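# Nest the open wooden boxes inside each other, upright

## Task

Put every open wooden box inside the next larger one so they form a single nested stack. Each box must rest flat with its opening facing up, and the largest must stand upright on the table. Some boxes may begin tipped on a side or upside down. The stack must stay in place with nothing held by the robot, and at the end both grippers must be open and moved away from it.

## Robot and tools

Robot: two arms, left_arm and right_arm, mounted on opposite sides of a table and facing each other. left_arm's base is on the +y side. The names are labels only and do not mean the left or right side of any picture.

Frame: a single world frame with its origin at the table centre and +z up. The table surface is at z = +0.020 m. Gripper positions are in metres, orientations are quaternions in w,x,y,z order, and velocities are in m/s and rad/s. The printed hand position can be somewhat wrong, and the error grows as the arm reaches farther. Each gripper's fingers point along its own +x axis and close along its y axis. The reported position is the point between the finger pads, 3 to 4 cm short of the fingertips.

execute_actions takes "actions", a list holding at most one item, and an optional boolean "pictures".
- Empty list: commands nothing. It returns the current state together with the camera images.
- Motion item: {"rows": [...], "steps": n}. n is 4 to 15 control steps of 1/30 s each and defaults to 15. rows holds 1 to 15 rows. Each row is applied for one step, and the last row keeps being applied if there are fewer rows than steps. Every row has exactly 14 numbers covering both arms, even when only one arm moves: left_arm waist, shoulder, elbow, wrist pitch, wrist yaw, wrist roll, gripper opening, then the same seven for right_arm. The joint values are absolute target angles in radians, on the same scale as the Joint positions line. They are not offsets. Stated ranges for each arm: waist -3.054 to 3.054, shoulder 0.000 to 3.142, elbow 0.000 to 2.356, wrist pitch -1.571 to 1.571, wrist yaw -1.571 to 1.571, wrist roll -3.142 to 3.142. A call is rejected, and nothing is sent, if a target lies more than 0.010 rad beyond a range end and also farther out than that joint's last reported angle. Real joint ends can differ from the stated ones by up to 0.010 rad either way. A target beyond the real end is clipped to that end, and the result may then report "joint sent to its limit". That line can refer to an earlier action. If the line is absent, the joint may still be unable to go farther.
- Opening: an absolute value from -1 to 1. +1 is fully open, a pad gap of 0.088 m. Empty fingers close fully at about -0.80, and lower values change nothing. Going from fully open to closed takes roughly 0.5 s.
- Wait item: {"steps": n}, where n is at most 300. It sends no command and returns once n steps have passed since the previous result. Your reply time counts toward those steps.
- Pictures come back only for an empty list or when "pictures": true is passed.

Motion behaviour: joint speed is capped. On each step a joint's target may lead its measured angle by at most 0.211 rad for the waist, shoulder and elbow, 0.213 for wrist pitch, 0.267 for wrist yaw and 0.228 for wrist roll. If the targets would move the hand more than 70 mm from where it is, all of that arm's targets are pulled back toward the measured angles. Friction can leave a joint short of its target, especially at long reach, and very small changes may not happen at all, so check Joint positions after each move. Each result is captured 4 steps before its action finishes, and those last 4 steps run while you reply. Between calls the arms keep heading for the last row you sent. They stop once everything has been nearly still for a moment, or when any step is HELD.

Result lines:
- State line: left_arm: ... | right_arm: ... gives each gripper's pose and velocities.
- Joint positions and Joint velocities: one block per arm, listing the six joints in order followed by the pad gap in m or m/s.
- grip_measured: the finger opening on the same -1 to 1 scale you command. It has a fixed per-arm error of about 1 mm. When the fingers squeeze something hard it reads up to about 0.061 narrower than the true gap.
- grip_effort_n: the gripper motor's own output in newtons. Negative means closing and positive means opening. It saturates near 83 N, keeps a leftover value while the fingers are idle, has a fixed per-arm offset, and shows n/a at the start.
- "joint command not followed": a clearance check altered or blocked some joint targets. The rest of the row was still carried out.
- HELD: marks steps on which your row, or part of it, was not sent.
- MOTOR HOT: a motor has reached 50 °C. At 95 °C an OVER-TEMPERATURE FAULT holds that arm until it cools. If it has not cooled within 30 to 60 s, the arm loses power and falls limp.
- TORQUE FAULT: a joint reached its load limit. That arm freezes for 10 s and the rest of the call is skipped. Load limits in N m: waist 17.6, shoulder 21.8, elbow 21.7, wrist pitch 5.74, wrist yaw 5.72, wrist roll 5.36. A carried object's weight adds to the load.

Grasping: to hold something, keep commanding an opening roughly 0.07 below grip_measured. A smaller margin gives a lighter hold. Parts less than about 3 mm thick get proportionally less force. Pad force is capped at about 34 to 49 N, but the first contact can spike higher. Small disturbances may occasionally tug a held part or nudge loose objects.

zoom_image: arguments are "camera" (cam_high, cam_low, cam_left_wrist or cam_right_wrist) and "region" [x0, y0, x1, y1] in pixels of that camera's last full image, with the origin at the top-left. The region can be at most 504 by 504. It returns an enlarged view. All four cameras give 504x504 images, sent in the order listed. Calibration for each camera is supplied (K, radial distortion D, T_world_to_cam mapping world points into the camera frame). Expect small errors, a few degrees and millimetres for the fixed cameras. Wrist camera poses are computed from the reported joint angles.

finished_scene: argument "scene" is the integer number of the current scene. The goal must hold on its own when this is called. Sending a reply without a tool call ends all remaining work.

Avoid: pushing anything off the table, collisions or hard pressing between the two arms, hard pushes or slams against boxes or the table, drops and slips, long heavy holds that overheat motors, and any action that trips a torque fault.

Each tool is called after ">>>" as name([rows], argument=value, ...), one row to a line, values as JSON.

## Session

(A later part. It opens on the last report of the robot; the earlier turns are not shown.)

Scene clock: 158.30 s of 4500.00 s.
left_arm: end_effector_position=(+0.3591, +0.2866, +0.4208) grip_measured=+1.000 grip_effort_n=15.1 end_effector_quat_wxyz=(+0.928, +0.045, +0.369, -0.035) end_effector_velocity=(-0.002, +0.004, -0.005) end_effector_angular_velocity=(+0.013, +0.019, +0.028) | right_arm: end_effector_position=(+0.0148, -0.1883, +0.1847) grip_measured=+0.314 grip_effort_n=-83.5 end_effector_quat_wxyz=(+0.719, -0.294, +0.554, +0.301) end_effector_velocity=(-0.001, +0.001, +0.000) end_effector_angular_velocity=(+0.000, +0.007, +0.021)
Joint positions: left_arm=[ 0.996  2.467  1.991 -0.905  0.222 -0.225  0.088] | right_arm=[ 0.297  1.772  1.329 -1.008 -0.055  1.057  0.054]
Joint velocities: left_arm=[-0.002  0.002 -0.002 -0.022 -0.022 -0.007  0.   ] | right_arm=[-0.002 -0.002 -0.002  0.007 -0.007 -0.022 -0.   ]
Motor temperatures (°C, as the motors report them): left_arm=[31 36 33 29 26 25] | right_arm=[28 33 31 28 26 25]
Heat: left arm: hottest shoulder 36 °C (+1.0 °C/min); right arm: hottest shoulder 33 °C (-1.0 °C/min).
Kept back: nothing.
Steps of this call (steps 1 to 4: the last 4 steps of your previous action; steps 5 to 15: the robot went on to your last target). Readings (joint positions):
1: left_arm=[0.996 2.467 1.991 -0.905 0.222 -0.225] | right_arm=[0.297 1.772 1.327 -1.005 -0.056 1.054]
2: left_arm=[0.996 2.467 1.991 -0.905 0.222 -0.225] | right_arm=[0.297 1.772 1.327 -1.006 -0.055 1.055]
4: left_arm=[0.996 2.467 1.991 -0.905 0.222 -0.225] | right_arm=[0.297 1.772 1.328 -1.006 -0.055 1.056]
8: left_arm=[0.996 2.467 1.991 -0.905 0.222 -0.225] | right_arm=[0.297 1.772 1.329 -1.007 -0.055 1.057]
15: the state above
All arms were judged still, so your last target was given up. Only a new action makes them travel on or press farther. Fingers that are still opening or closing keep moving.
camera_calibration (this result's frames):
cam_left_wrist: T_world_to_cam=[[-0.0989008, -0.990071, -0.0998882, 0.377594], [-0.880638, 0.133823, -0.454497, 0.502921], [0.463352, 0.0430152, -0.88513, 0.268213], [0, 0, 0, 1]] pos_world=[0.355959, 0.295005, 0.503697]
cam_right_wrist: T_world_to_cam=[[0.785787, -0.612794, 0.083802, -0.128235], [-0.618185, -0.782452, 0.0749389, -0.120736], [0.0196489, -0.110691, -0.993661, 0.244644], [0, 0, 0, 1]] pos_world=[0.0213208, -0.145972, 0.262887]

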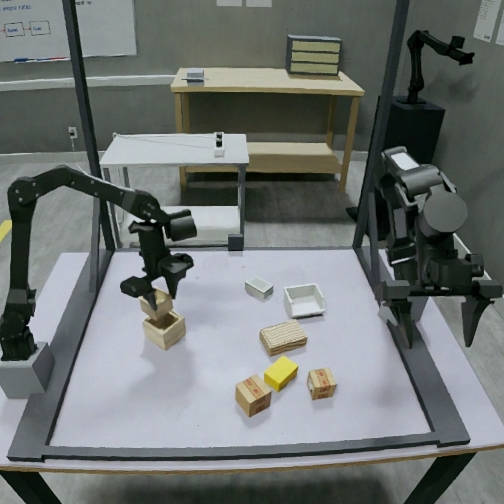

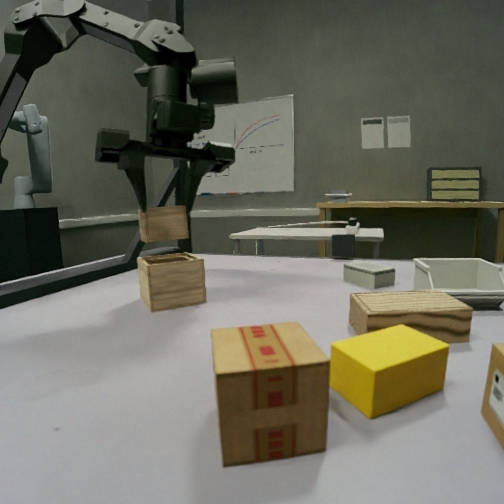

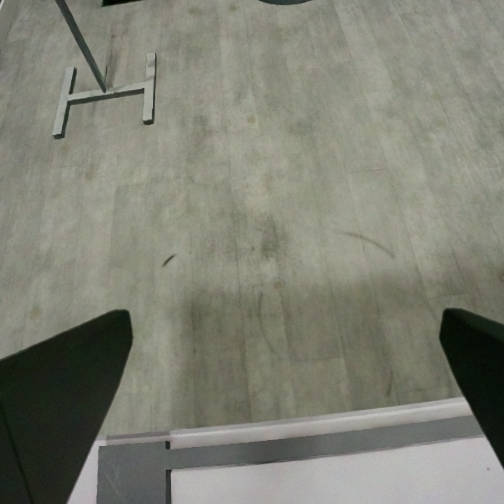

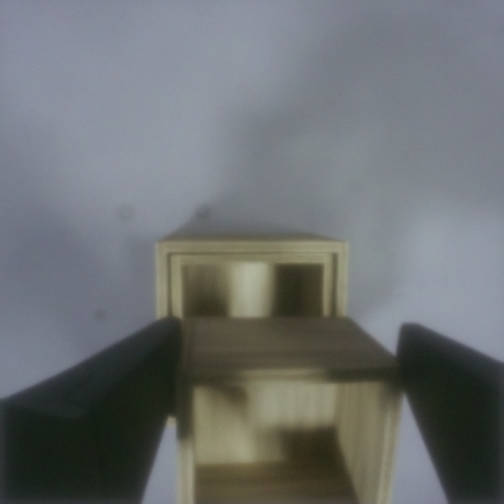

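>>> execute_actions([
  {"rows":[[1.0,2.467,1.991,-0.905,0.223,-0.225,1,0.285,1.88,1.46,-1.06,-0.05,1.05,0.25]]},
])

>>> execute_actions([
  {"steps":15},
], pictures=true)

>>> zoom_image(camera="cam_low", region=[60,100,280,320])

>>> zoom_image(camera="cam_high", region=[90,240,250,400])

Scene clock: 159.03 s of 4500.00 s.
left_arm: end_effector_position=(+0.3591, +0.2866, +0.4208) grip_measured=+1.000 grip_effort_n=15.1 end_effector_quat_wxyz=(+0.928, +0.045, +0.369, -0.035) end_effector_velocity=(-0.000, +0.001, -0.003) end_effector_angular_velocity=(+0.002, +0.010, +0.013) | right_arm: end_effector_position=(+0.0119, -0.1688, +0.1833) grip_measured=+0.314 grip_effort_n=-83.5 end_effector_quat_wxyz=(+0.720, -0.299, +0.555, +0.291) end_effector_velocity=(+0.000, -0.001, -0.001) end_effector_angular_velocity=(-0.038, -0.006, -0.021)
Joint positions: left_arm=[ 0.996  2.467  1.991 -0.905  0.222 -0.225  0.088] | right_arm=[ 0.288  1.864  1.444 -1.055 -0.055  1.053  0.054]
Joint velocities: left_arm=[-0.002  0.002 -0.002 -0.007 -0.007 -0.007  0.   ] | right_arm=[-0.002  0.032  0.042 -0.051 -0.007  0.007 -0.   ]
Motor temperatures (°C, as the motors report them): left_arm=[31 36 33 29 26 25] | right_arm=[28 33 31 28 26 25]
Heat: left arm: hottest shoulder 36 °C (+1.0 °C/min); right arm: hottest shoulder 33 °C (+0.0 °C/min).
Steps of this call (steps 1 to 11: nothing new was sent; steps 12 to 22: the first 11 steps of this action). Readings (joint positions):
12: left_arm=[0.996 2.467 1.991 -0.905 0.222 -0.225] | right_arm=[0.297 1.782 1.340 -1.021 -0.055 1.058]
13: left_arm=[0.996 2.467 1.991 -0.905 0.222 -0.225] | right_arm=[0.296 1.799 1.367 -1.038 -0.055 1.057]
15: left_arm=[0.996 2.467 1.991 -0.905 0.222 -0.225] | right_arm=[0.293 1.834 1.410 -1.035 -0.055 1.056]
19: left_arm=[0.996 2.467 1.991 -0.905 0.222 -0.225] | right_arm=[0.288 1.859 1.438 -1.053 -0.055 1.054]
22: the state above

Scene clock: 159.53 s of 4500.00 s.
left_arm: end_effector_position=(+0.3591, +0.2866, +0.4208) grip_measured=+1.000 grip_effort_n=15.1 end_effector_quat_wxyz=(+0.928, +0.045, +0.369, -0.035) end_effector_velocity=(-0.003, -0.000, +0.001) end_effector_angular_velocity=(+0.012, +0.000, -0.001) | right_arm: end_effector_position=(+0.0117, -0.1681, +0.1834) grip_measured=+0.314 grip_effort_n=-83.5 end_effector_quat_wxyz=(+0.720, -0.299, +0.555, +0.290) end_effector_velocity=(+0.003, -0.005, +0.001) end_effector_angular_velocity=(-0.022, -0.001, -0.006)
Joint positions: left_arm=[ 0.996  2.467  1.991 -0.905  0.222 -0.225  0.088] | right_arm=[ 0.288  1.867  1.449 -1.058 -0.055  1.052  0.054]
Joint velocities: left_arm=[-0.002 -0.007 -0.002 -0.007 -0.007  0.007  0.   ] | right_arm=[-0.007 -0.002 -0.002 -0.022 -0.007 -0.007 -0.   ]
Motor temperatures (°C, as the motors report them): left_arm=[31 36 33 29 26 25] | right_arm=[28 33 31 28 26 25]
Heat: left arm: hottest shoulder 36 °C (+1.0 °C/min); right arm: hottest shoulder 33 °C (+0.0 °C/min).
Kept back: nothing.
Steps of this call (steps 1 to 4: the last 4 steps of your previous action; steps 5 to 15: the robot went on to your last target). Readings (joint positions):
1: left_arm=[0.996 2.467 1.991 -0.905 0.222 -0.225] | right_arm=[0.288 1.865 1.446 -1.056 -0.055 1.053]
2: left_arm=[0.996 2.467 1.991 -0.905 0.222 -0.225] | right_arm=[0.288 1.865 1.447 -1.056 -0.055 1.052]
4: left_arm=[0.996 2.467 1.991 -0.905 0.222 -0.225] | right_arm=[0.288 1.866 1.448 -1.057 -0.055 1.052]
8: left_arm=[0.996 2.467 1.991 -0.905 0.222 -0.225] | right_arm=[0.288 1.867 1.449 -1.057 -0.055 1.052]
15: the state above
All arms were judged still, so your last target was given up. Only a new action makes them travel on or press farther. Fingers that are still opening or closing keep moving.
camera_calibration (this result's frames):
cam_left_wrist: T_world_to_cam=[[-0.0989008, -0.990071, -0.0998882, 0.377594], [-0.880638, 0.133823, -0.454497, 0.502921], [0.463352, 0.0430152, -0.88513, 0.268213], [0, 0, 0, 1]] pos_world=[0.355959, 0.295005, 0.503697]
cam_right_wrist: T_world_to_cam=[[0.777973, -0.619742, 0.103333, -0.117903], [-0.627713, -0.773759, 0.0852812, -0.107118], [0.0271027, -0.13121, -0.990984, 0.24168], [0, 0, 0, 1]] pos_world=[0.0179356, -0.124242, 0.26082]

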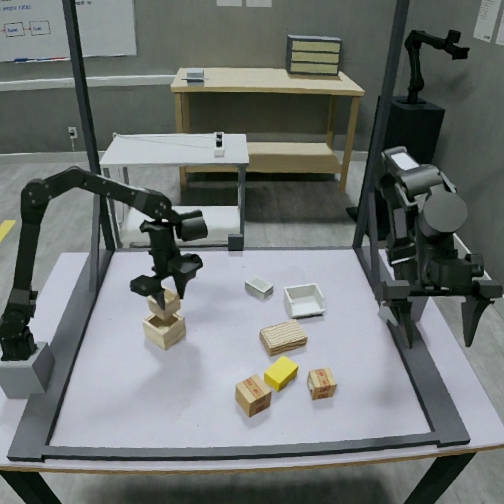

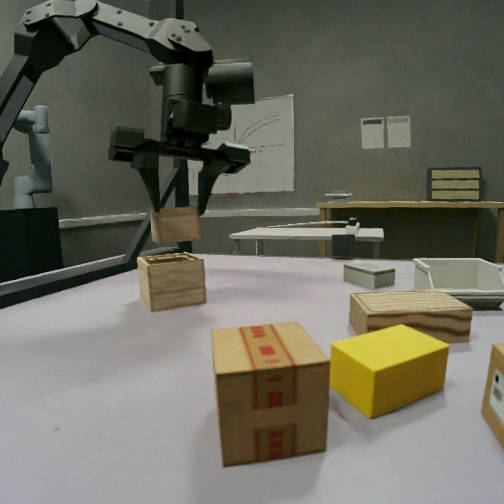

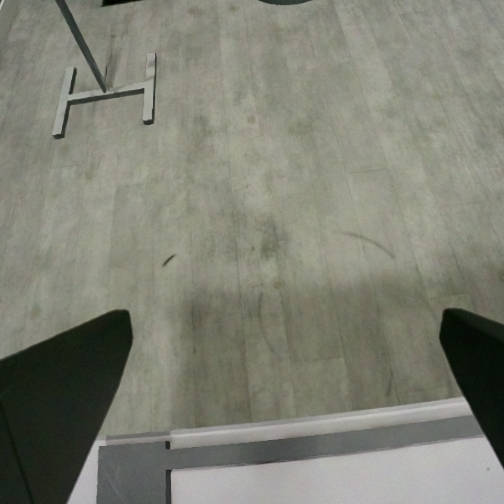

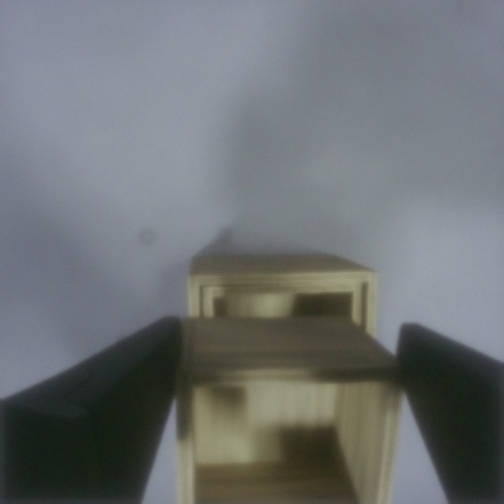

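Region (60, 100, 280, 320) of cam_low's 504x504 image, scaled by 2.291, with more detail than that image has.

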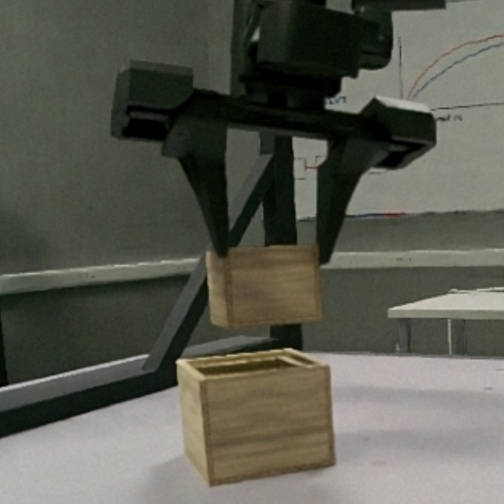

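Region (90, 240, 250, 400) of cam_high's 504x504 image, scaled by 3.150, with more detail than that image has.

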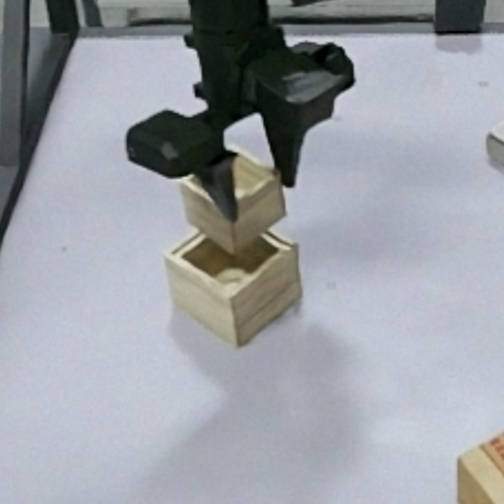

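>>> execute_actions([
  {"rows":[[1.0,2.467,1.991,-0.905,0.223,-0.225,1,0.26,1.93,1.44,-1.03,-0.05,1.05,0.25]]},
])

>>> execute_actions([
  {"steps":15},
], pictures=true)

>>> zoom_image(camera="cam_low", region=[90,160,250,320])

>>> zoom_image(camera="cam_high", region=[100,250,230,380])

Scene clock: 160.23 s of 4500.00 s.
left_arm: end_effector_position=(+0.3591, +0.2866, +0.4208) grip_measured=+1.000 grip_effort_n=15.6 end_effector_quat_wxyz=(+0.928, +0.045, +0.369, -0.035) end_effector_velocity=(-0.000, +0.001, -0.003) end_effector_angular_velocity=(+0.002, +0.010, +0.013) | right_arm: end_effector_position=(+0.0243, -0.1605, +0.1693) grip_measured=+0.314 grip_effort_n=-83.5 end_effector_quat_wxyz=(+0.724, -0.297, +0.559, +0.273) end_effector_velocity=(-0.006, +0.006, -0.001) end_effector_angular_velocity=(+0.024, +0.031, +0.020)
Joint positions: left_arm=[ 0.996  2.467  1.991 -0.905  0.222 -0.225  0.088] | right_arm=[ 0.261  1.918  1.449 -1.033 -0.054  1.052  0.054]
Joint velocities: left_arm=[-0.002  0.002 -0.002 -0.007 -0.007 -0.007  0.   ] | right_arm=[ 0.002 -0.002 -0.002  0.037 -0.022 -0.007 -0.   ]
Motor temperatures (°C, as the motors report them): left_arm=[31 36 33 29 26 25] | right_arm=[28 33 31 28 26 25]
Heat: left arm: hottest shoulder 36 °C (+1.0 °C/min); right arm: hottest shoulder 33 °C (+0.0 °C/min).
Steps of this call (steps 1 to 10: nothing new was sent; steps 11 to 21: the first 11 steps of this action). Readings (joint positions):
11: left_arm=[0.996 2.467 1.991 -0.905 0.222 -0.225] | right_arm=[0.287 1.872 1.449 -1.058 -0.055 1.052]
12: left_arm=[0.996 2.467 1.991 -0.905 0.222 -0.225] | right_arm=[0.283 1.878 1.449 -1.051 -0.055 1.052]
14: left_arm=[0.996 2.467 1.991 -0.905 0.222 -0.225] | right_arm=[0.273 1.895 1.449 -1.041 -0.055 1.052]
18: left_arm=[0.996 2.467 1.991 -0.905 0.222 -0.225] | right_arm=[0.262 1.918 1.449 -1.035 -0.054 1.052]
21: the state above

Scene clock: 160.73 s of 4500.00 s.
left_arm: end_effector_position=(+0.3591, +0.2866, +0.4208) grip_measured=+1.000 grip_effort_n=15.1 end_effector_quat_wxyz=(+0.928, +0.045, +0.369, -0.035) end_effector_velocity=(-0.004, +0.001, -0.003) end_effector_angular_velocity=(+0.003, +0.019, +0.016) | right_arm: end_effector_position=(+0.0243, -0.1603, +0.1692) grip_measured=+0.314 grip_effort_n=-83.5 end_effector_quat_wxyz=(+0.724, -0.297, +0.559, +0.273) end_effector_velocity=(-0.000, -0.006, -0.000) end_effector_angular_velocity=(-0.028, -0.001, +0.017)
Joint positions: left_arm=[ 0.996  2.467  1.991 -0.905  0.222 -0.225  0.088] | right_arm=[ 0.261  1.918  1.449 -1.032 -0.054  1.052  0.054]
Joint velocities: left_arm=[-0.002 -0.002 -0.002 -0.022 -0.007 -0.007  0.   ] | right_arm=[ 0.002 -0.002 -0.002 -0.022 -0.007 -0.022 -0.   ]
Motor temperatures (°C, as the motors report them): left_arm=[31 36 33 29 26 25] | right_arm=[28 33 31 28 26 25]
Heat: left arm: hottest shoulder 36 °C (+1.0 °C/min); right arm: hottest shoulder 33 °C (+0.0 °C/min).
Kept back: nothing.
Steps of this call (steps 1 to 4: the last 4 steps of your previous action; steps 5 to 15: the robot went on to your last target). Readings (joint positions):
1: left_arm=[0.996 2.467 1.991 -0.905 0.222 -0.225] | right_arm=[0.261 1.918 1.449 -1.032 -0.054 1.052]
2: left_arm=[0.996 2.467 1.991 -0.905 0.222 -0.225] | right_arm=[0.261 1.918 1.449 -1.032 -0.054 1.052]
4: left_arm=[0.996 2.467 1.991 -0.905 0.222 -0.225] | right_arm=[0.261 1.918 1.449 -1.032 -0.054 1.052]
8: left_arm=[0.996 2.467 1.991 -0.905 0.222 -0.225] | right_arm=[0.261 1.918 1.449 -1.032 -0.054 1.052]
15: the state above
All arms were judged still, so your last target was given up. Only a new action makes them travel on or press farther. Fingers that are still opening or closing keep moving.
camera_calibration (this result's frames):
cam_left_wrist: T_world_to_cam=[[-0.0989008, -0.990071, -0.0998882, 0.377594], [-0.880638, 0.133823, -0.454497, 0.502921], [0.463352, 0.0430152, -0.88513, 0.268213], [0, 0, 0, 1]] pos_world=[0.355959, 0.295005, 0.503697]
cam_right_wrist: T_world_to_cam=[[0.756717, -0.642695, 0.119676, -0.127322], [-0.653005, -0.751783, 0.091685, -0.0888713], [0.0310448, -0.147529, -0.98857, 0.225115], [0, 0, 0, 1]] pos_world=[0.0313245, -0.11543, 0.245927]

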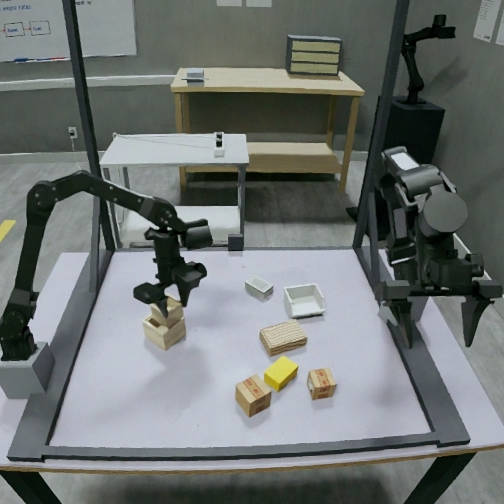

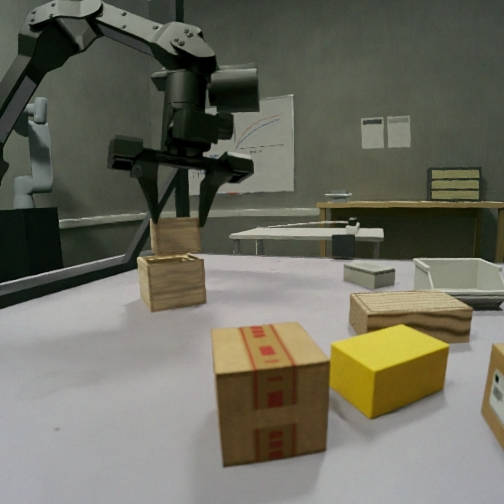

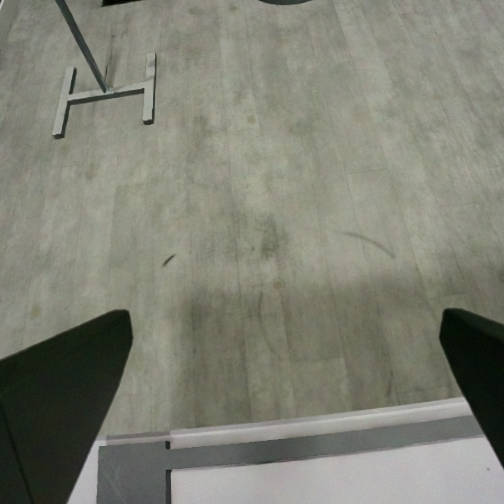

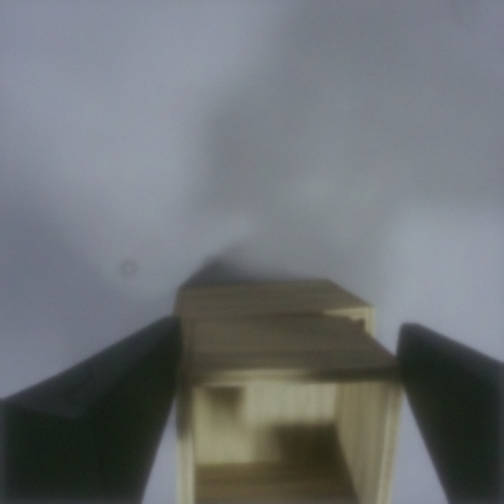

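Region (90, 160, 250, 320) of cam_low's 504x504 image, scaled by 3.150, with more detail than that image has.

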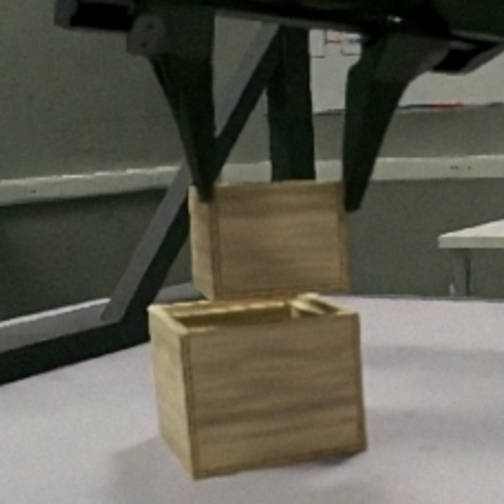

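Region (100, 250, 230, 380) of cam_high's 504x504 image, scaled by 3.877, with more detail than that image has.

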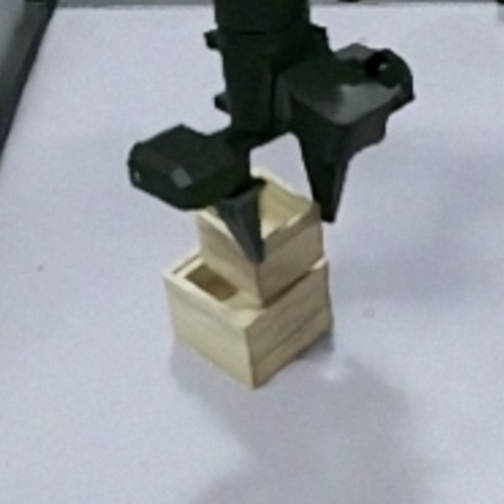

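>>> execute_actions([
  {"rows":[[1.0,2.467,1.991,-0.905,0.223,-0.225,1,0.26,1.87,1.39,-1.02,-0.05,1.015,0.25]]},
])

>>> execute_actions([
  {"steps":15},
], pictures=true)

>>> zoom_image(camera="cam_low", region=[90,160,250,320])

>>> zoom_image(camera="cam_high", region=[100,250,230,380])

Scene clock: 161.33 s of 4500.00 s.
left_arm: end_effector_position=(+0.3591, +0.2866, +0.4208) grip_measured=+1.000 grip_effort_n=15.1 end_effector_quat_wxyz=(+0.928, +0.045, +0.369, -0.035) end_effector_velocity=(-0.001, -0.003, +0.001) end_effector_angular_velocity=(+0.002, -0.004, -0.015) | right_arm: end_effector_position=(+0.0267, -0.1692, +0.1709) grip_measured=+0.314 grip_effort_n=-83.5 end_effector_quat_wxyz=(+0.719, -0.309, +0.554, +0.283) end_effector_velocity=(-0.004, -0.007, +0.004) end_effector_angular_velocity=(-0.010, +0.020, +0.024)
Joint positions: left_arm=[ 0.996  2.467  1.991 -0.905  0.222 -0.225  0.088] | right_arm=[ 0.261  1.882  1.404 -1.022 -0.054  1.019  0.054]
Joint velocities: left_arm=[-0.002 -0.007 -0.007  0.007  0.007  0.007  0.   ] | right_arm=[ 0.002 -0.027 -0.017 -0.007 -0.022 -0.022 -0.   ]
Motor temperatures (°C, as the motors report them): left_arm=[31 36 33 29 26 25] | right_arm=[28 33 31 28 26 25]
Heat: left arm: hottest shoulder 36 °C (+1.0 °C/min); right arm: hottest shoulder 33 °C (+0.0 °C/min).
Steps of this call (steps 1 to 7: nothing new was sent; steps 8 to 18: the first 11 steps of this action). Readings (joint positions):
8: left_arm=[0.996 2.467 1.991 -0.905 0.222 -0.225] | right_arm=[0.261 1.916 1.445 -1.028 -0.054 1.047]
9: left_arm=[0.996 2.467 1.991 -0.905 0.222 -0.225] | right_arm=[0.261 1.910 1.435 -1.023 -0.054 1.039]
11: left_arm=[0.996 2.467 1.991 -0.905 0.222 -0.225] | right_arm=[0.261 1.899 1.418 -1.024 -0.054 1.029]
15: left_arm=[0.996 2.467 1.991 -0.905 0.222 -0.225] | right_arm=[0.261 1.886 1.406 -1.024 -0.054 1.021]
18: the state above

Scene clock: 161.83 s of 4500.00 s.
left_arm: end_effector_position=(+0.3591, +0.2866, +0.4208) grip_measured=+1.000 grip_effort_n=15.6 end_effector_quat_wxyz=(+0.928, +0.045, +0.369, -0.035) end_effector_velocity=(+0.000, -0.001, +0.001) end_effector_angular_velocity=(+0.000, -0.008, +0.006) | right_arm: end_effector_position=(+0.0268, -0.1696, +0.1710) grip_measured=+0.314 grip_effort_n=-83.5 end_effector_quat_wxyz=(+0.719, -0.309, +0.554, +0.283) end_effector_velocity=(+0.002, -0.008, +0.000) end_effector_angular_velocity=(-0.033, -0.004, -0.020)
Joint positions: left_arm=[ 0.996  2.467  1.991 -0.905  0.222 -0.225  0.088] | right_arm=[ 0.261  1.88   1.402 -1.022 -0.054  1.017  0.054]
Joint velocities: left_arm=[-0.002 -0.002 -0.002  0.007 -0.007 -0.007  0.   ] | right_arm=[-0.002 -0.002 -0.002 -0.037 -0.007  0.007 -0.   ]
Motor temperatures (°C, as the motors report them): left_arm=[31 36 33 29 26 25] | right_arm=[28 34 31 28 26 25]
Heat: left arm: hottest shoulder 36 °C (+1.0 °C/min); right arm: hottest shoulder 34 °C (+1.0 °C/min).
Kept back: nothing.
Steps of this call (steps 1 to 4: the last 4 steps of your previous action; steps 5 to 15: the robot went on to your last target). Readings (joint positions):
1: left_arm=[0.996 2.467 1.991 -0.905 0.222 -0.225] | right_arm=[0.261 1.881 1.404 -1.022 -0.054 1.019]
2: left_arm=[0.996 2.467 1.991 -0.905 0.222 -0.225] | right_arm=[0.261 1.881 1.404 -1.022 -0.054 1.018]
4: left_arm=[0.996 2.467 1.991 -0.905 0.222 -0.225] | right_arm=[0.261 1.880 1.403 -1.022 -0.054 1.018]
8: left_arm=[0.996 2.467 1.991 -0.905 0.222 -0.225] | right_arm=[0.261 1.880 1.402 -1.022 -0.054 1.017]
15: the state above
All arms were judged still, so your last target was given up. Only a new action makes them travel on or press farther. Fingers that are still opening or closing keep moving.
camera_calibration (this result's frames):
cam_left_wrist: T_world_to_cam=[[-0.0989008, -0.990071, -0.0998882, 0.377594], [-0.880638, 0.133823, -0.454497, 0.502921], [0.463352, 0.0430152, -0.88513, 0.268213], [0, 0, 0, 1]] pos_world=[0.355959, 0.295005, 0.503697]
cam_right_wrist: T_world_to_cam=[[0.777926, -0.615715, 0.125399, -0.13243], [-0.627203, -0.772959, 0.0956573, -0.0993885], [0.0380305, -0.153065, -0.987484, 0.224135], [0, 0, 0, 1]] pos_world=[0.0321597, -0.124055, 0.247444]

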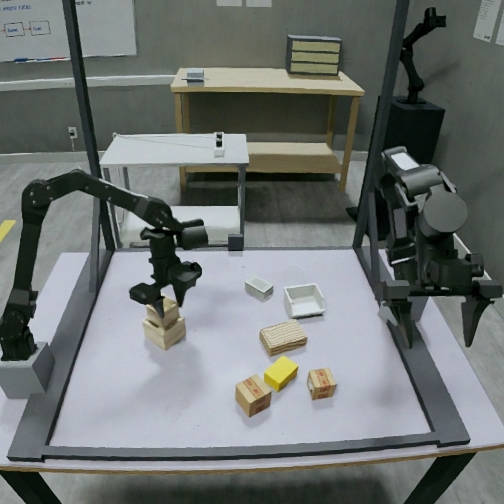

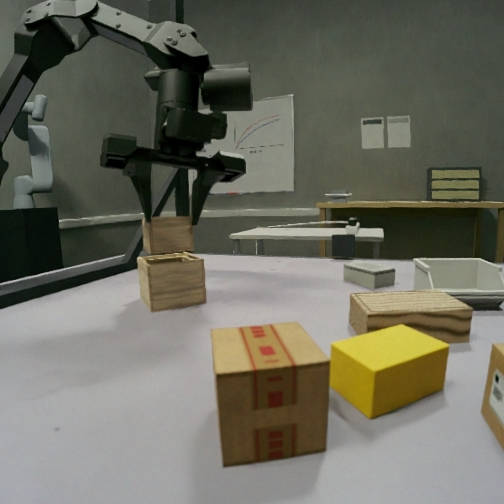

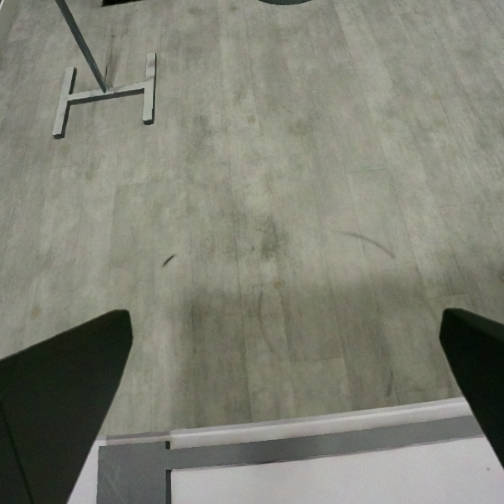

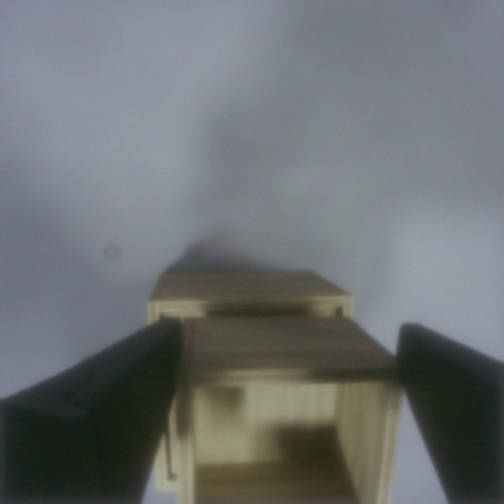

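Region (90, 160, 250, 320) of cam_low's 504x504 image, scaled by 3.150, with more detail than that image has.

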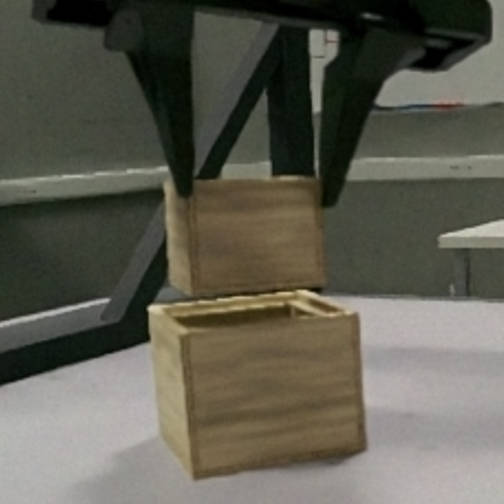

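Region (100, 250, 230, 380) of cam_high's 504x504 image, scaled by 3.877, with more detail than that image has.

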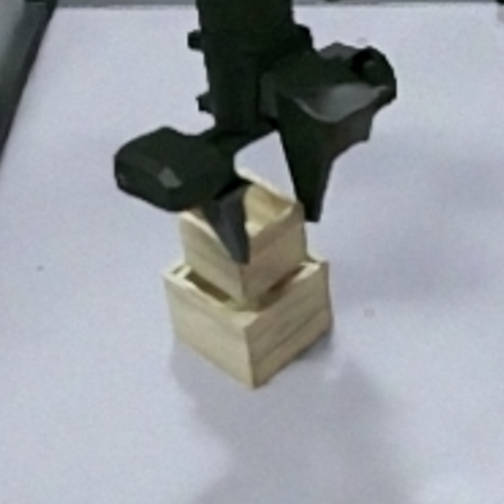

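>>> execute_actions([
  {"rows":[[1.0,2.467,1.991,-0.905,0.223,-0.225,1,0.275,1.93,1.35,-1.02,-0.05,1.025,0.25]]},
])

>>> execute_actions([
  {"steps":15},
], pictures=true)

>>> zoom_image(camera="cam_low", region=[90,160,250,320])

>>> zoom_image(camera="cam_high", region=[100,250,230,380])

Scene clock: 162.53 s of 4500.00 s.
left_arm: end_effector_position=(+0.3591, +0.2866, +0.4208) grip_measured=+1.000 grip_effort_n=15.1 end_effector_quat_wxyz=(+0.928, +0.045, +0.369, -0.035) end_effector_velocity=(-0.003, +0.004, -0.003) end_effector_angular_velocity=(+0.023, +0.014, +0.016) | right_arm: end_effector_position=(+0.0332, -0.1792, +0.1547) grip_measured=+0.314 grip_effort_n=-83.5 end_effector_quat_wxyz=(+0.720, -0.327, +0.554, +0.260) end_effector_velocity=(-0.004, -0.000, -0.001) end_effector_angular_velocity=(-0.003, +0.023, +0.010)
Joint positions: left_arm=[ 0.996  2.467  1.991 -0.905  0.222 -0.225  0.088] | right_arm=[ 0.269  1.907  1.37  -1.021 -0.047  1.022  0.054]
Joint velocities: left_arm=[-0.002 -0.002 -0.002 -0.022 -0.022  0.007  0.   ] | right_arm=[ 0.002 -0.002 -0.002  0.007 -0.022 -0.007 -0.   ]
Motor temperatures (°C, as the motors report them): left_arm=[31 36 33 29 26 25] | right_arm=[28 34 31 28 26 25]
Heat: left arm: hottest shoulder 36 °C (+1.0 °C/min); right arm: hottest shoulder 34 °C (+1.0 °C/min).
Steps of this call (steps 1 to 10: nothing new was sent; steps 11 to 21: the first 11 steps of this action). Readings (joint positions):
11: left_arm=[0.996 2.467 1.991 -0.905 0.222 -0.225] | right_arm=[0.262 1.882 1.399 -1.020 -0.054 1.017]
12: left_arm=[0.996 2.467 1.991 -0.905 0.222 -0.225] | right_arm=[0.262 1.883 1.393 -1.018 -0.054 1.017]
14: left_arm=[0.996 2.467 1.991 -0.905 0.222 -0.225] | right_arm=[0.266 1.894 1.380 -1.018 -0.054 1.020]
18: left_arm=[0.996 2.467 1.991 -0.905 0.222 -0.225] | right_arm=[0.269 1.907 1.371 -1.021 -0.047 1.022]
21: the state above

Scene clock: 163.03 s of 4500.00 s.
left_arm: end_effector_position=(+0.3591, +0.2866, +0.4208) grip_measured=+1.000 grip_effort_n=15.1 end_effector_quat_wxyz=(+0.928, +0.045, +0.369, -0.035) end_effector_velocity=(-0.003, +0.004, -0.005) end_effector_angular_velocity=(+0.013, +0.019, +0.028) | right_arm: end_effector_position=(+0.0332, -0.1792, +0.1547) grip_measured=+0.314 grip_effort_n=-83.5 end_effector_quat_wxyz=(+0.720, -0.327, +0.554, +0.260) end_effector_velocity=(+0.001, -0.004, -0.001) end_effector_angular_velocity=(-0.011, +0.003, -0.013)
Joint positions: left_arm=[ 0.996  2.467  1.991 -0.905  0.222 -0.225  0.088] | right_arm=[ 0.269  1.907  1.37  -1.021 -0.047  1.022  0.054]
Joint velocities: left_arm=[-0.002 -0.002 -0.007 -0.022 -0.022 -0.007  0.   ] | right_arm=[-0.002 -0.002 -0.007 -0.007 -0.007  0.007 -0.   ]
Motor temperatures (°C, as the motors report them): left_arm=[31 36 33 29 26 25] | right_arm=[28 34 31 28 26 25]
Heat: left arm: hottest shoulder 36 °C (+1.0 °C/min); right arm: hottest shoulder 34 °C (+1.0 °C/min).
Kept back: nothing.
Steps of this call (steps 1 to 4: the last 4 steps of your previous action; steps 5 to 15: the robot went on to your last target). Readings (joint positions):
1: left_arm=[0.996 2.467 1.991 -0.905 0.222 -0.225] | right_arm=[0.269 1.907 1.370 -1.021 -0.047 1.022]
2: left_arm=[0.996 2.467 1.991 -0.905 0.222 -0.225] | right_arm=[0.269 1.907 1.370 -1.021 -0.047 1.022]
4: left_arm=[0.996 2.467 1.991 -0.905 0.222 -0.225] | right_arm=[0.269 1.907 1.370 -1.021 -0.047 1.022]
8: left_arm=[0.996 2.467 1.991 -0.905 0.222 -0.225] | right_arm=[0.269 1.907 1.370 -1.021 -0.047 1.022]
15: the state above
All arms were judged still, so your last target was given up. Only a new action makes them travel on or press farther. Fingers that are still opening or closing keep moving.
camera_calibration (this result's frames):
cam_left_wrist: T_world_to_cam=[[-0.0989008, -0.990071, -0.0998882, 0.377594], [-0.880638, 0.133823, -0.454497, 0.502921], [0.463352, 0.0430152, -0.88513, 0.268213], [0, 0, 0, 1]] pos_world=[0.355959, 0.295005, 0.503697]
cam_right_wrist: T_world_to_cam=[[0.765918, -0.618332, 0.176167, -0.149188], [-0.640165, -0.758851, 0.119725, -0.102009], [0.0596543, -0.204476, -0.977052, 0.194845], [0, 0, 0, 1]] pos_world=[0.0373403, -0.129816, 0.228869]

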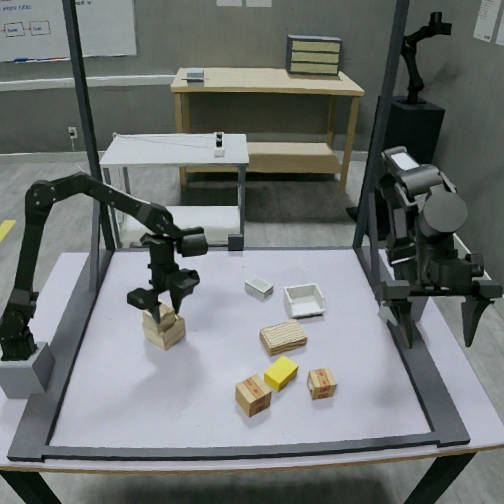

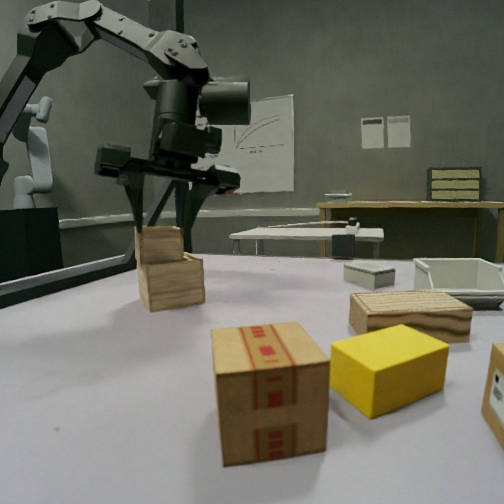

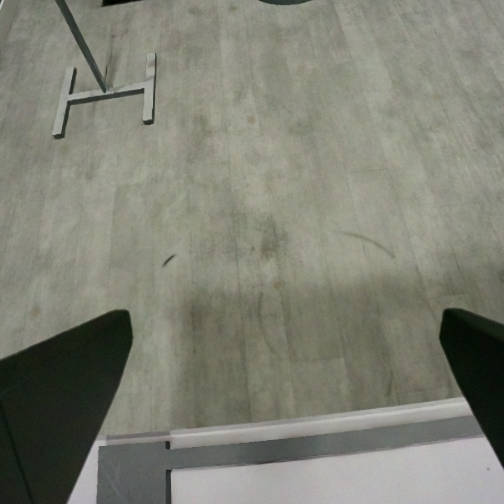

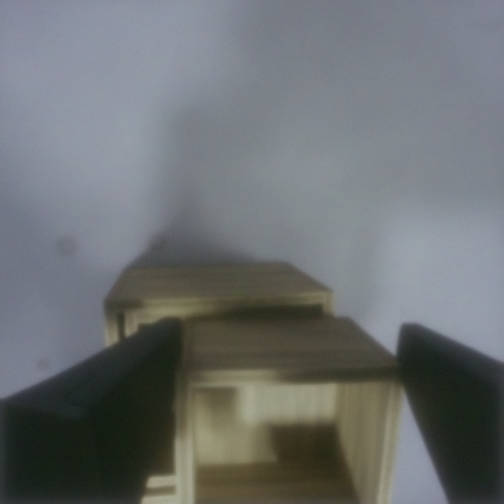

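Region (90, 160, 250, 320) of cam_low's 504x504 image, scaled by 3.150, with more detail than that image has.

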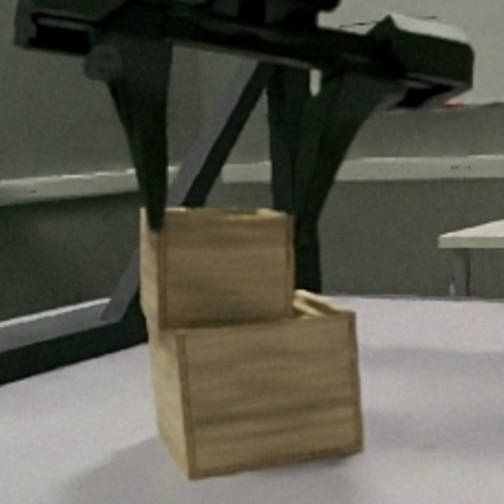

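Region (100, 250, 230, 380) of cam_high's 504x504 image, scaled by 3.877, with more detail than that image has.

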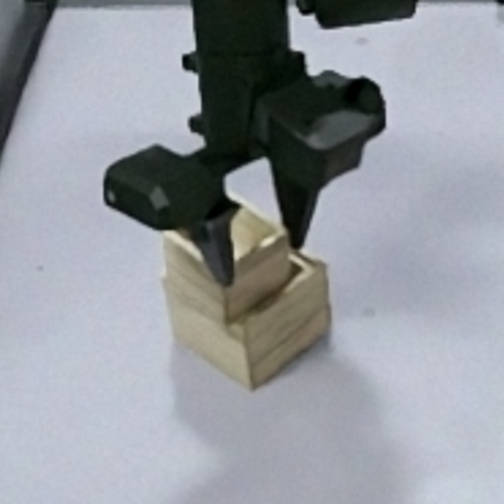

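>>> execute_actions([
  {"rows":[[1.0,2.467,1.991,-0.905,0.223,-0.225,1,0.275,1.88,1.41,-1.03,-0.054,1.02,0.25]]},
])

>>> execute_actions([
  {"steps":15},
], pictures=true)

>>> zoom_image(camera="cam_low", region=[90,160,250,320])

>>> zoom_image(camera="cam_high", region=[100,250,230,380])

Scene clock: 163.73 s of 4500.00 s.
left_arm: end_effector_position=(+0.3591, +0.2866, +0.4208) grip_measured=+1.000 grip_effort_n=15.6 end_effector_quat_wxyz=(+0.928, +0.045, +0.369, -0.035) end_effector_velocity=(-0.002, +0.002, +0.002) end_effector_angular_velocity=(-0.002, -0.000, +0.013) | right_arm: end_effector_position=(+0.0258, -0.1725, +0.1664) grip_measured=+0.314 grip_effort_n=-83.5 end_effector_quat_wxyz=(+0.719, -0.316, +0.553, +0.278) end_effector_velocity=(-0.009, +0.001, +0.013) end_effector_angular_velocity=(+0.015, +0.029, +0.016)
Joint positions: left_arm=[ 0.996  2.467  1.991 -0.905  0.222 -0.225  0.088] | right_arm=[ 0.272  1.89   1.399 -1.027 -0.048  1.022  0.054]
Joint velocities: left_arm=[ 0.002 -0.007 -0.002 -0.007 -0.007 -0.007  0.   ] | right_arm=[ 0.002 -0.027  0.022 -0.022 -0.022 -0.007 -0.   ]
Motor temperatures (°C, as the motors report them): left_arm=[31 36 33 29 26 25] | right_arm=[28 34 31 28 26 25]
Heat: left arm: hottest shoulder 36 °C (+1.0 °C/min); right arm: hottest shoulder 34 °C (+1.0 °C/min).
Steps of this call (steps 1 to 10: nothing new was sent; steps 11 to 21: the first 11 steps of this action). Readings (joint positions):
11: left_arm=[0.996 2.467 1.991 -0.905 0.222 -0.225] | right_arm=[0.269 1.906 1.372 -1.022 -0.047 1.022]
12: left_arm=[0.996 2.467 1.991 -0.905 0.222 -0.225] | right_arm=[0.270 1.906 1.375 -1.023 -0.047 1.022]
14: left_arm=[0.996 2.467 1.991 -0.905 0.222 -0.225] | right_arm=[0.271 1.905 1.381 -1.024 -0.047 1.022]
18: left_arm=[0.996 2.467 1.991 -0.905 0.222 -0.225] | right_arm=[0.272 1.895 1.394 -1.026 -0.048 1.022]
21: the state above

Scene clock: 164.23 s of 4500.00 s.
left_arm: end_effector_position=(+0.3591, +0.2866, +0.4208) grip_measured=+1.000 grip_effort_n=15.6 end_effector_quat_wxyz=(+0.928, +0.045, +0.369, -0.035) end_effector_velocity=(-0.003, +0.003, -0.001) end_effector_angular_velocity=(+0.012, +0.009, +0.025) | right_arm: end_effector_position=(+0.0257, -0.1725, +0.1667) grip_measured=+0.314 grip_effort_n=-83.5 end_effector_quat_wxyz=(+0.719, -0.316, +0.553, +0.278) end_effector_velocity=(-0.002, -0.003, -0.000) end_effector_angular_velocity=(-0.015, +0.018, +0.002)
Joint positions: left_arm=[ 0.996  2.467  1.991 -0.905  0.222 -0.225  0.088] | right_arm=[ 0.272  1.889  1.4   -1.028 -0.049  1.022  0.054]
Joint velocities: left_arm=[-0.002 -0.002  0.002 -0.022 -0.022 -0.007  0.   ] | right_arm=[-0.002 -0.002 -0.002 -0.007 -0.022 -0.007  0.   ]
Motor temperatures (°C, as the motors report them): left_arm=[31 36 33 29 26 25] | right_arm=[28 34 31 28 26 25]
Heat: left arm: hottest shoulder 36 °C (+1.0 °C/min); right arm: hottest shoulder 34 °C (+1.0 °C/min).
Kept back: nothing.
Steps of this call (steps 1 to 4: the last 4 steps of your previous action; steps 5 to 15: the robot went on to your last target). Readings (joint positions):
1: left_arm=[0.996 2.467 1.991 -0.905 0.222 -0.225] | right_arm=[0.272 1.889 1.400 -1.027 -0.048 1.022]
2: left_arm=[0.996 2.467 1.991 -0.905 0.222 -0.225] | right_arm=[0.272 1.889 1.400 -1.027 -0.049 1.022]
4: left_arm=[0.996 2.467 1.991 -0.905 0.222 -0.225] | right_arm=[0.272 1.889 1.400 -1.028 -0.049 1.022]
8: left_arm=[0.996 2.467 1.991 -0.905 0.222 -0.225] | right_arm=[0.272 1.889 1.400 -1.028 -0.049 1.022]
15: the state above
All arms were judged still, so your last target was given up. Only a new action makes them travel on or press farther. Fingers that are still opening or closing keep moving.
camera_calibration (this result's frames):
cam_left_wrist: T_world_to_cam=[[-0.0989008, -0.990071, -0.0998882, 0.377594], [-0.880638, 0.133823, -0.454497, 0.502921], [0.463352, 0.0430152, -0.88513, 0.268213], [0, 0, 0, 1]] pos_world=[0.355959, 0.295005, 0.503697]
cam_right_wrist: T_world_to_cam=[[0.777041, -0.613086, 0.142593, -0.135221], [-0.627639, -0.771832, 0.101706, -0.102708], [0.047703, -0.168527, -0.984542, 0.216104], [0, 0, 0, 1]] pos_world=[0.0303, -0.125756, 0.242491]

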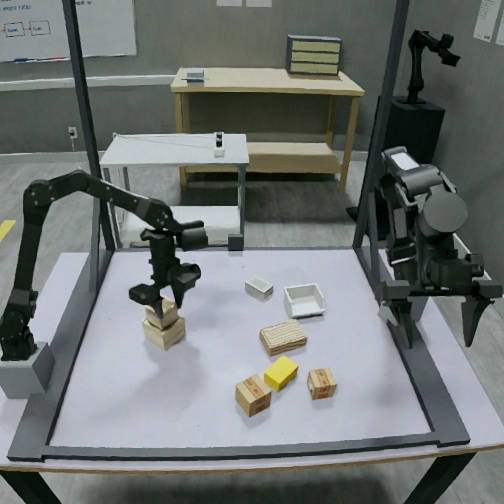

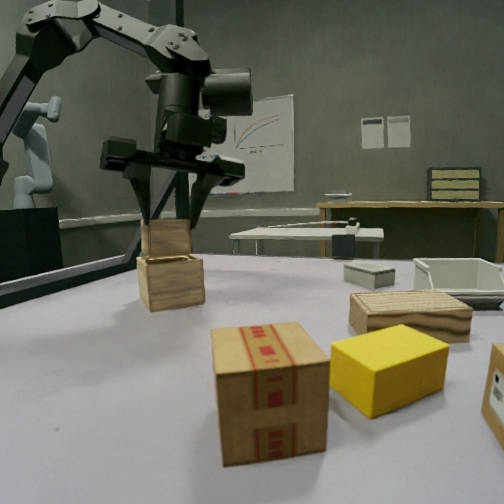

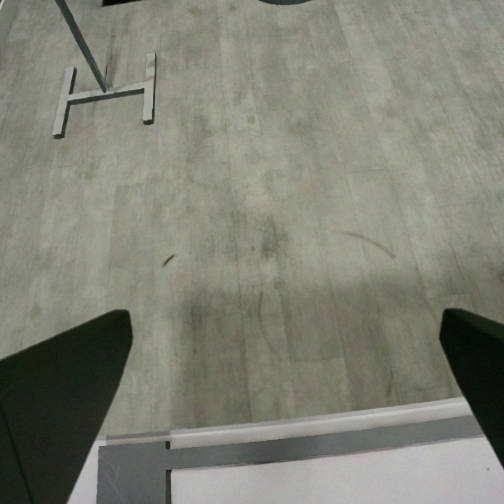

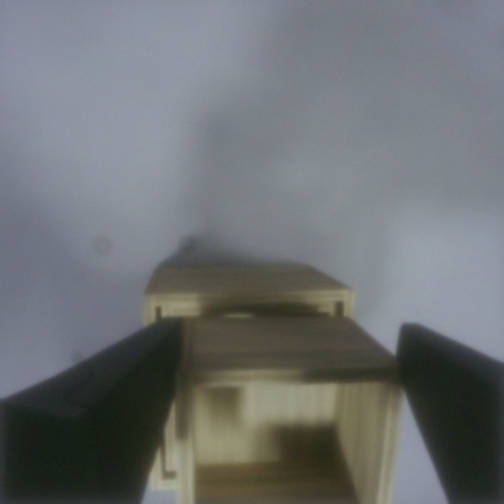

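Region (90, 160, 250, 320) of cam_low's 504x504 image, scaled by 3.150, with more detail than that image has.

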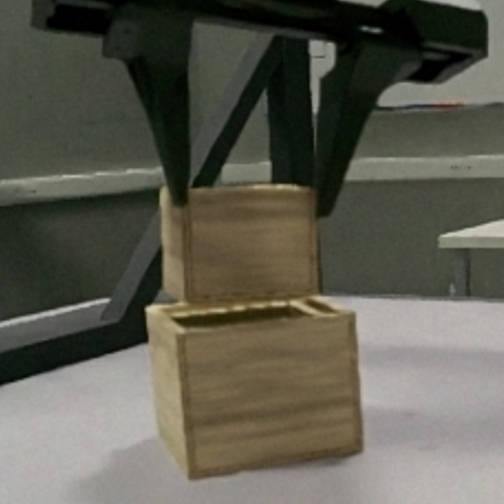

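Region (100, 250, 230, 380) of cam_high's 504x504 image, scaled by 3.877, with more detail than that image has.

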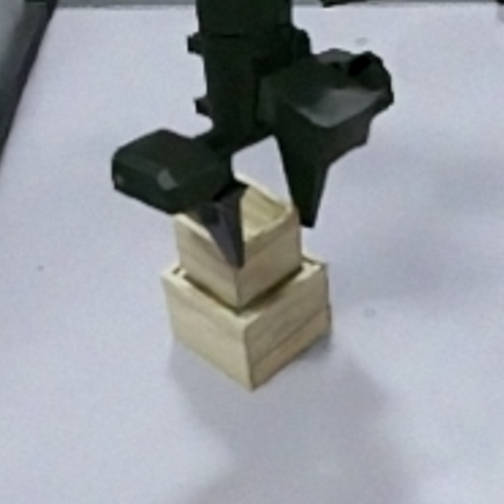

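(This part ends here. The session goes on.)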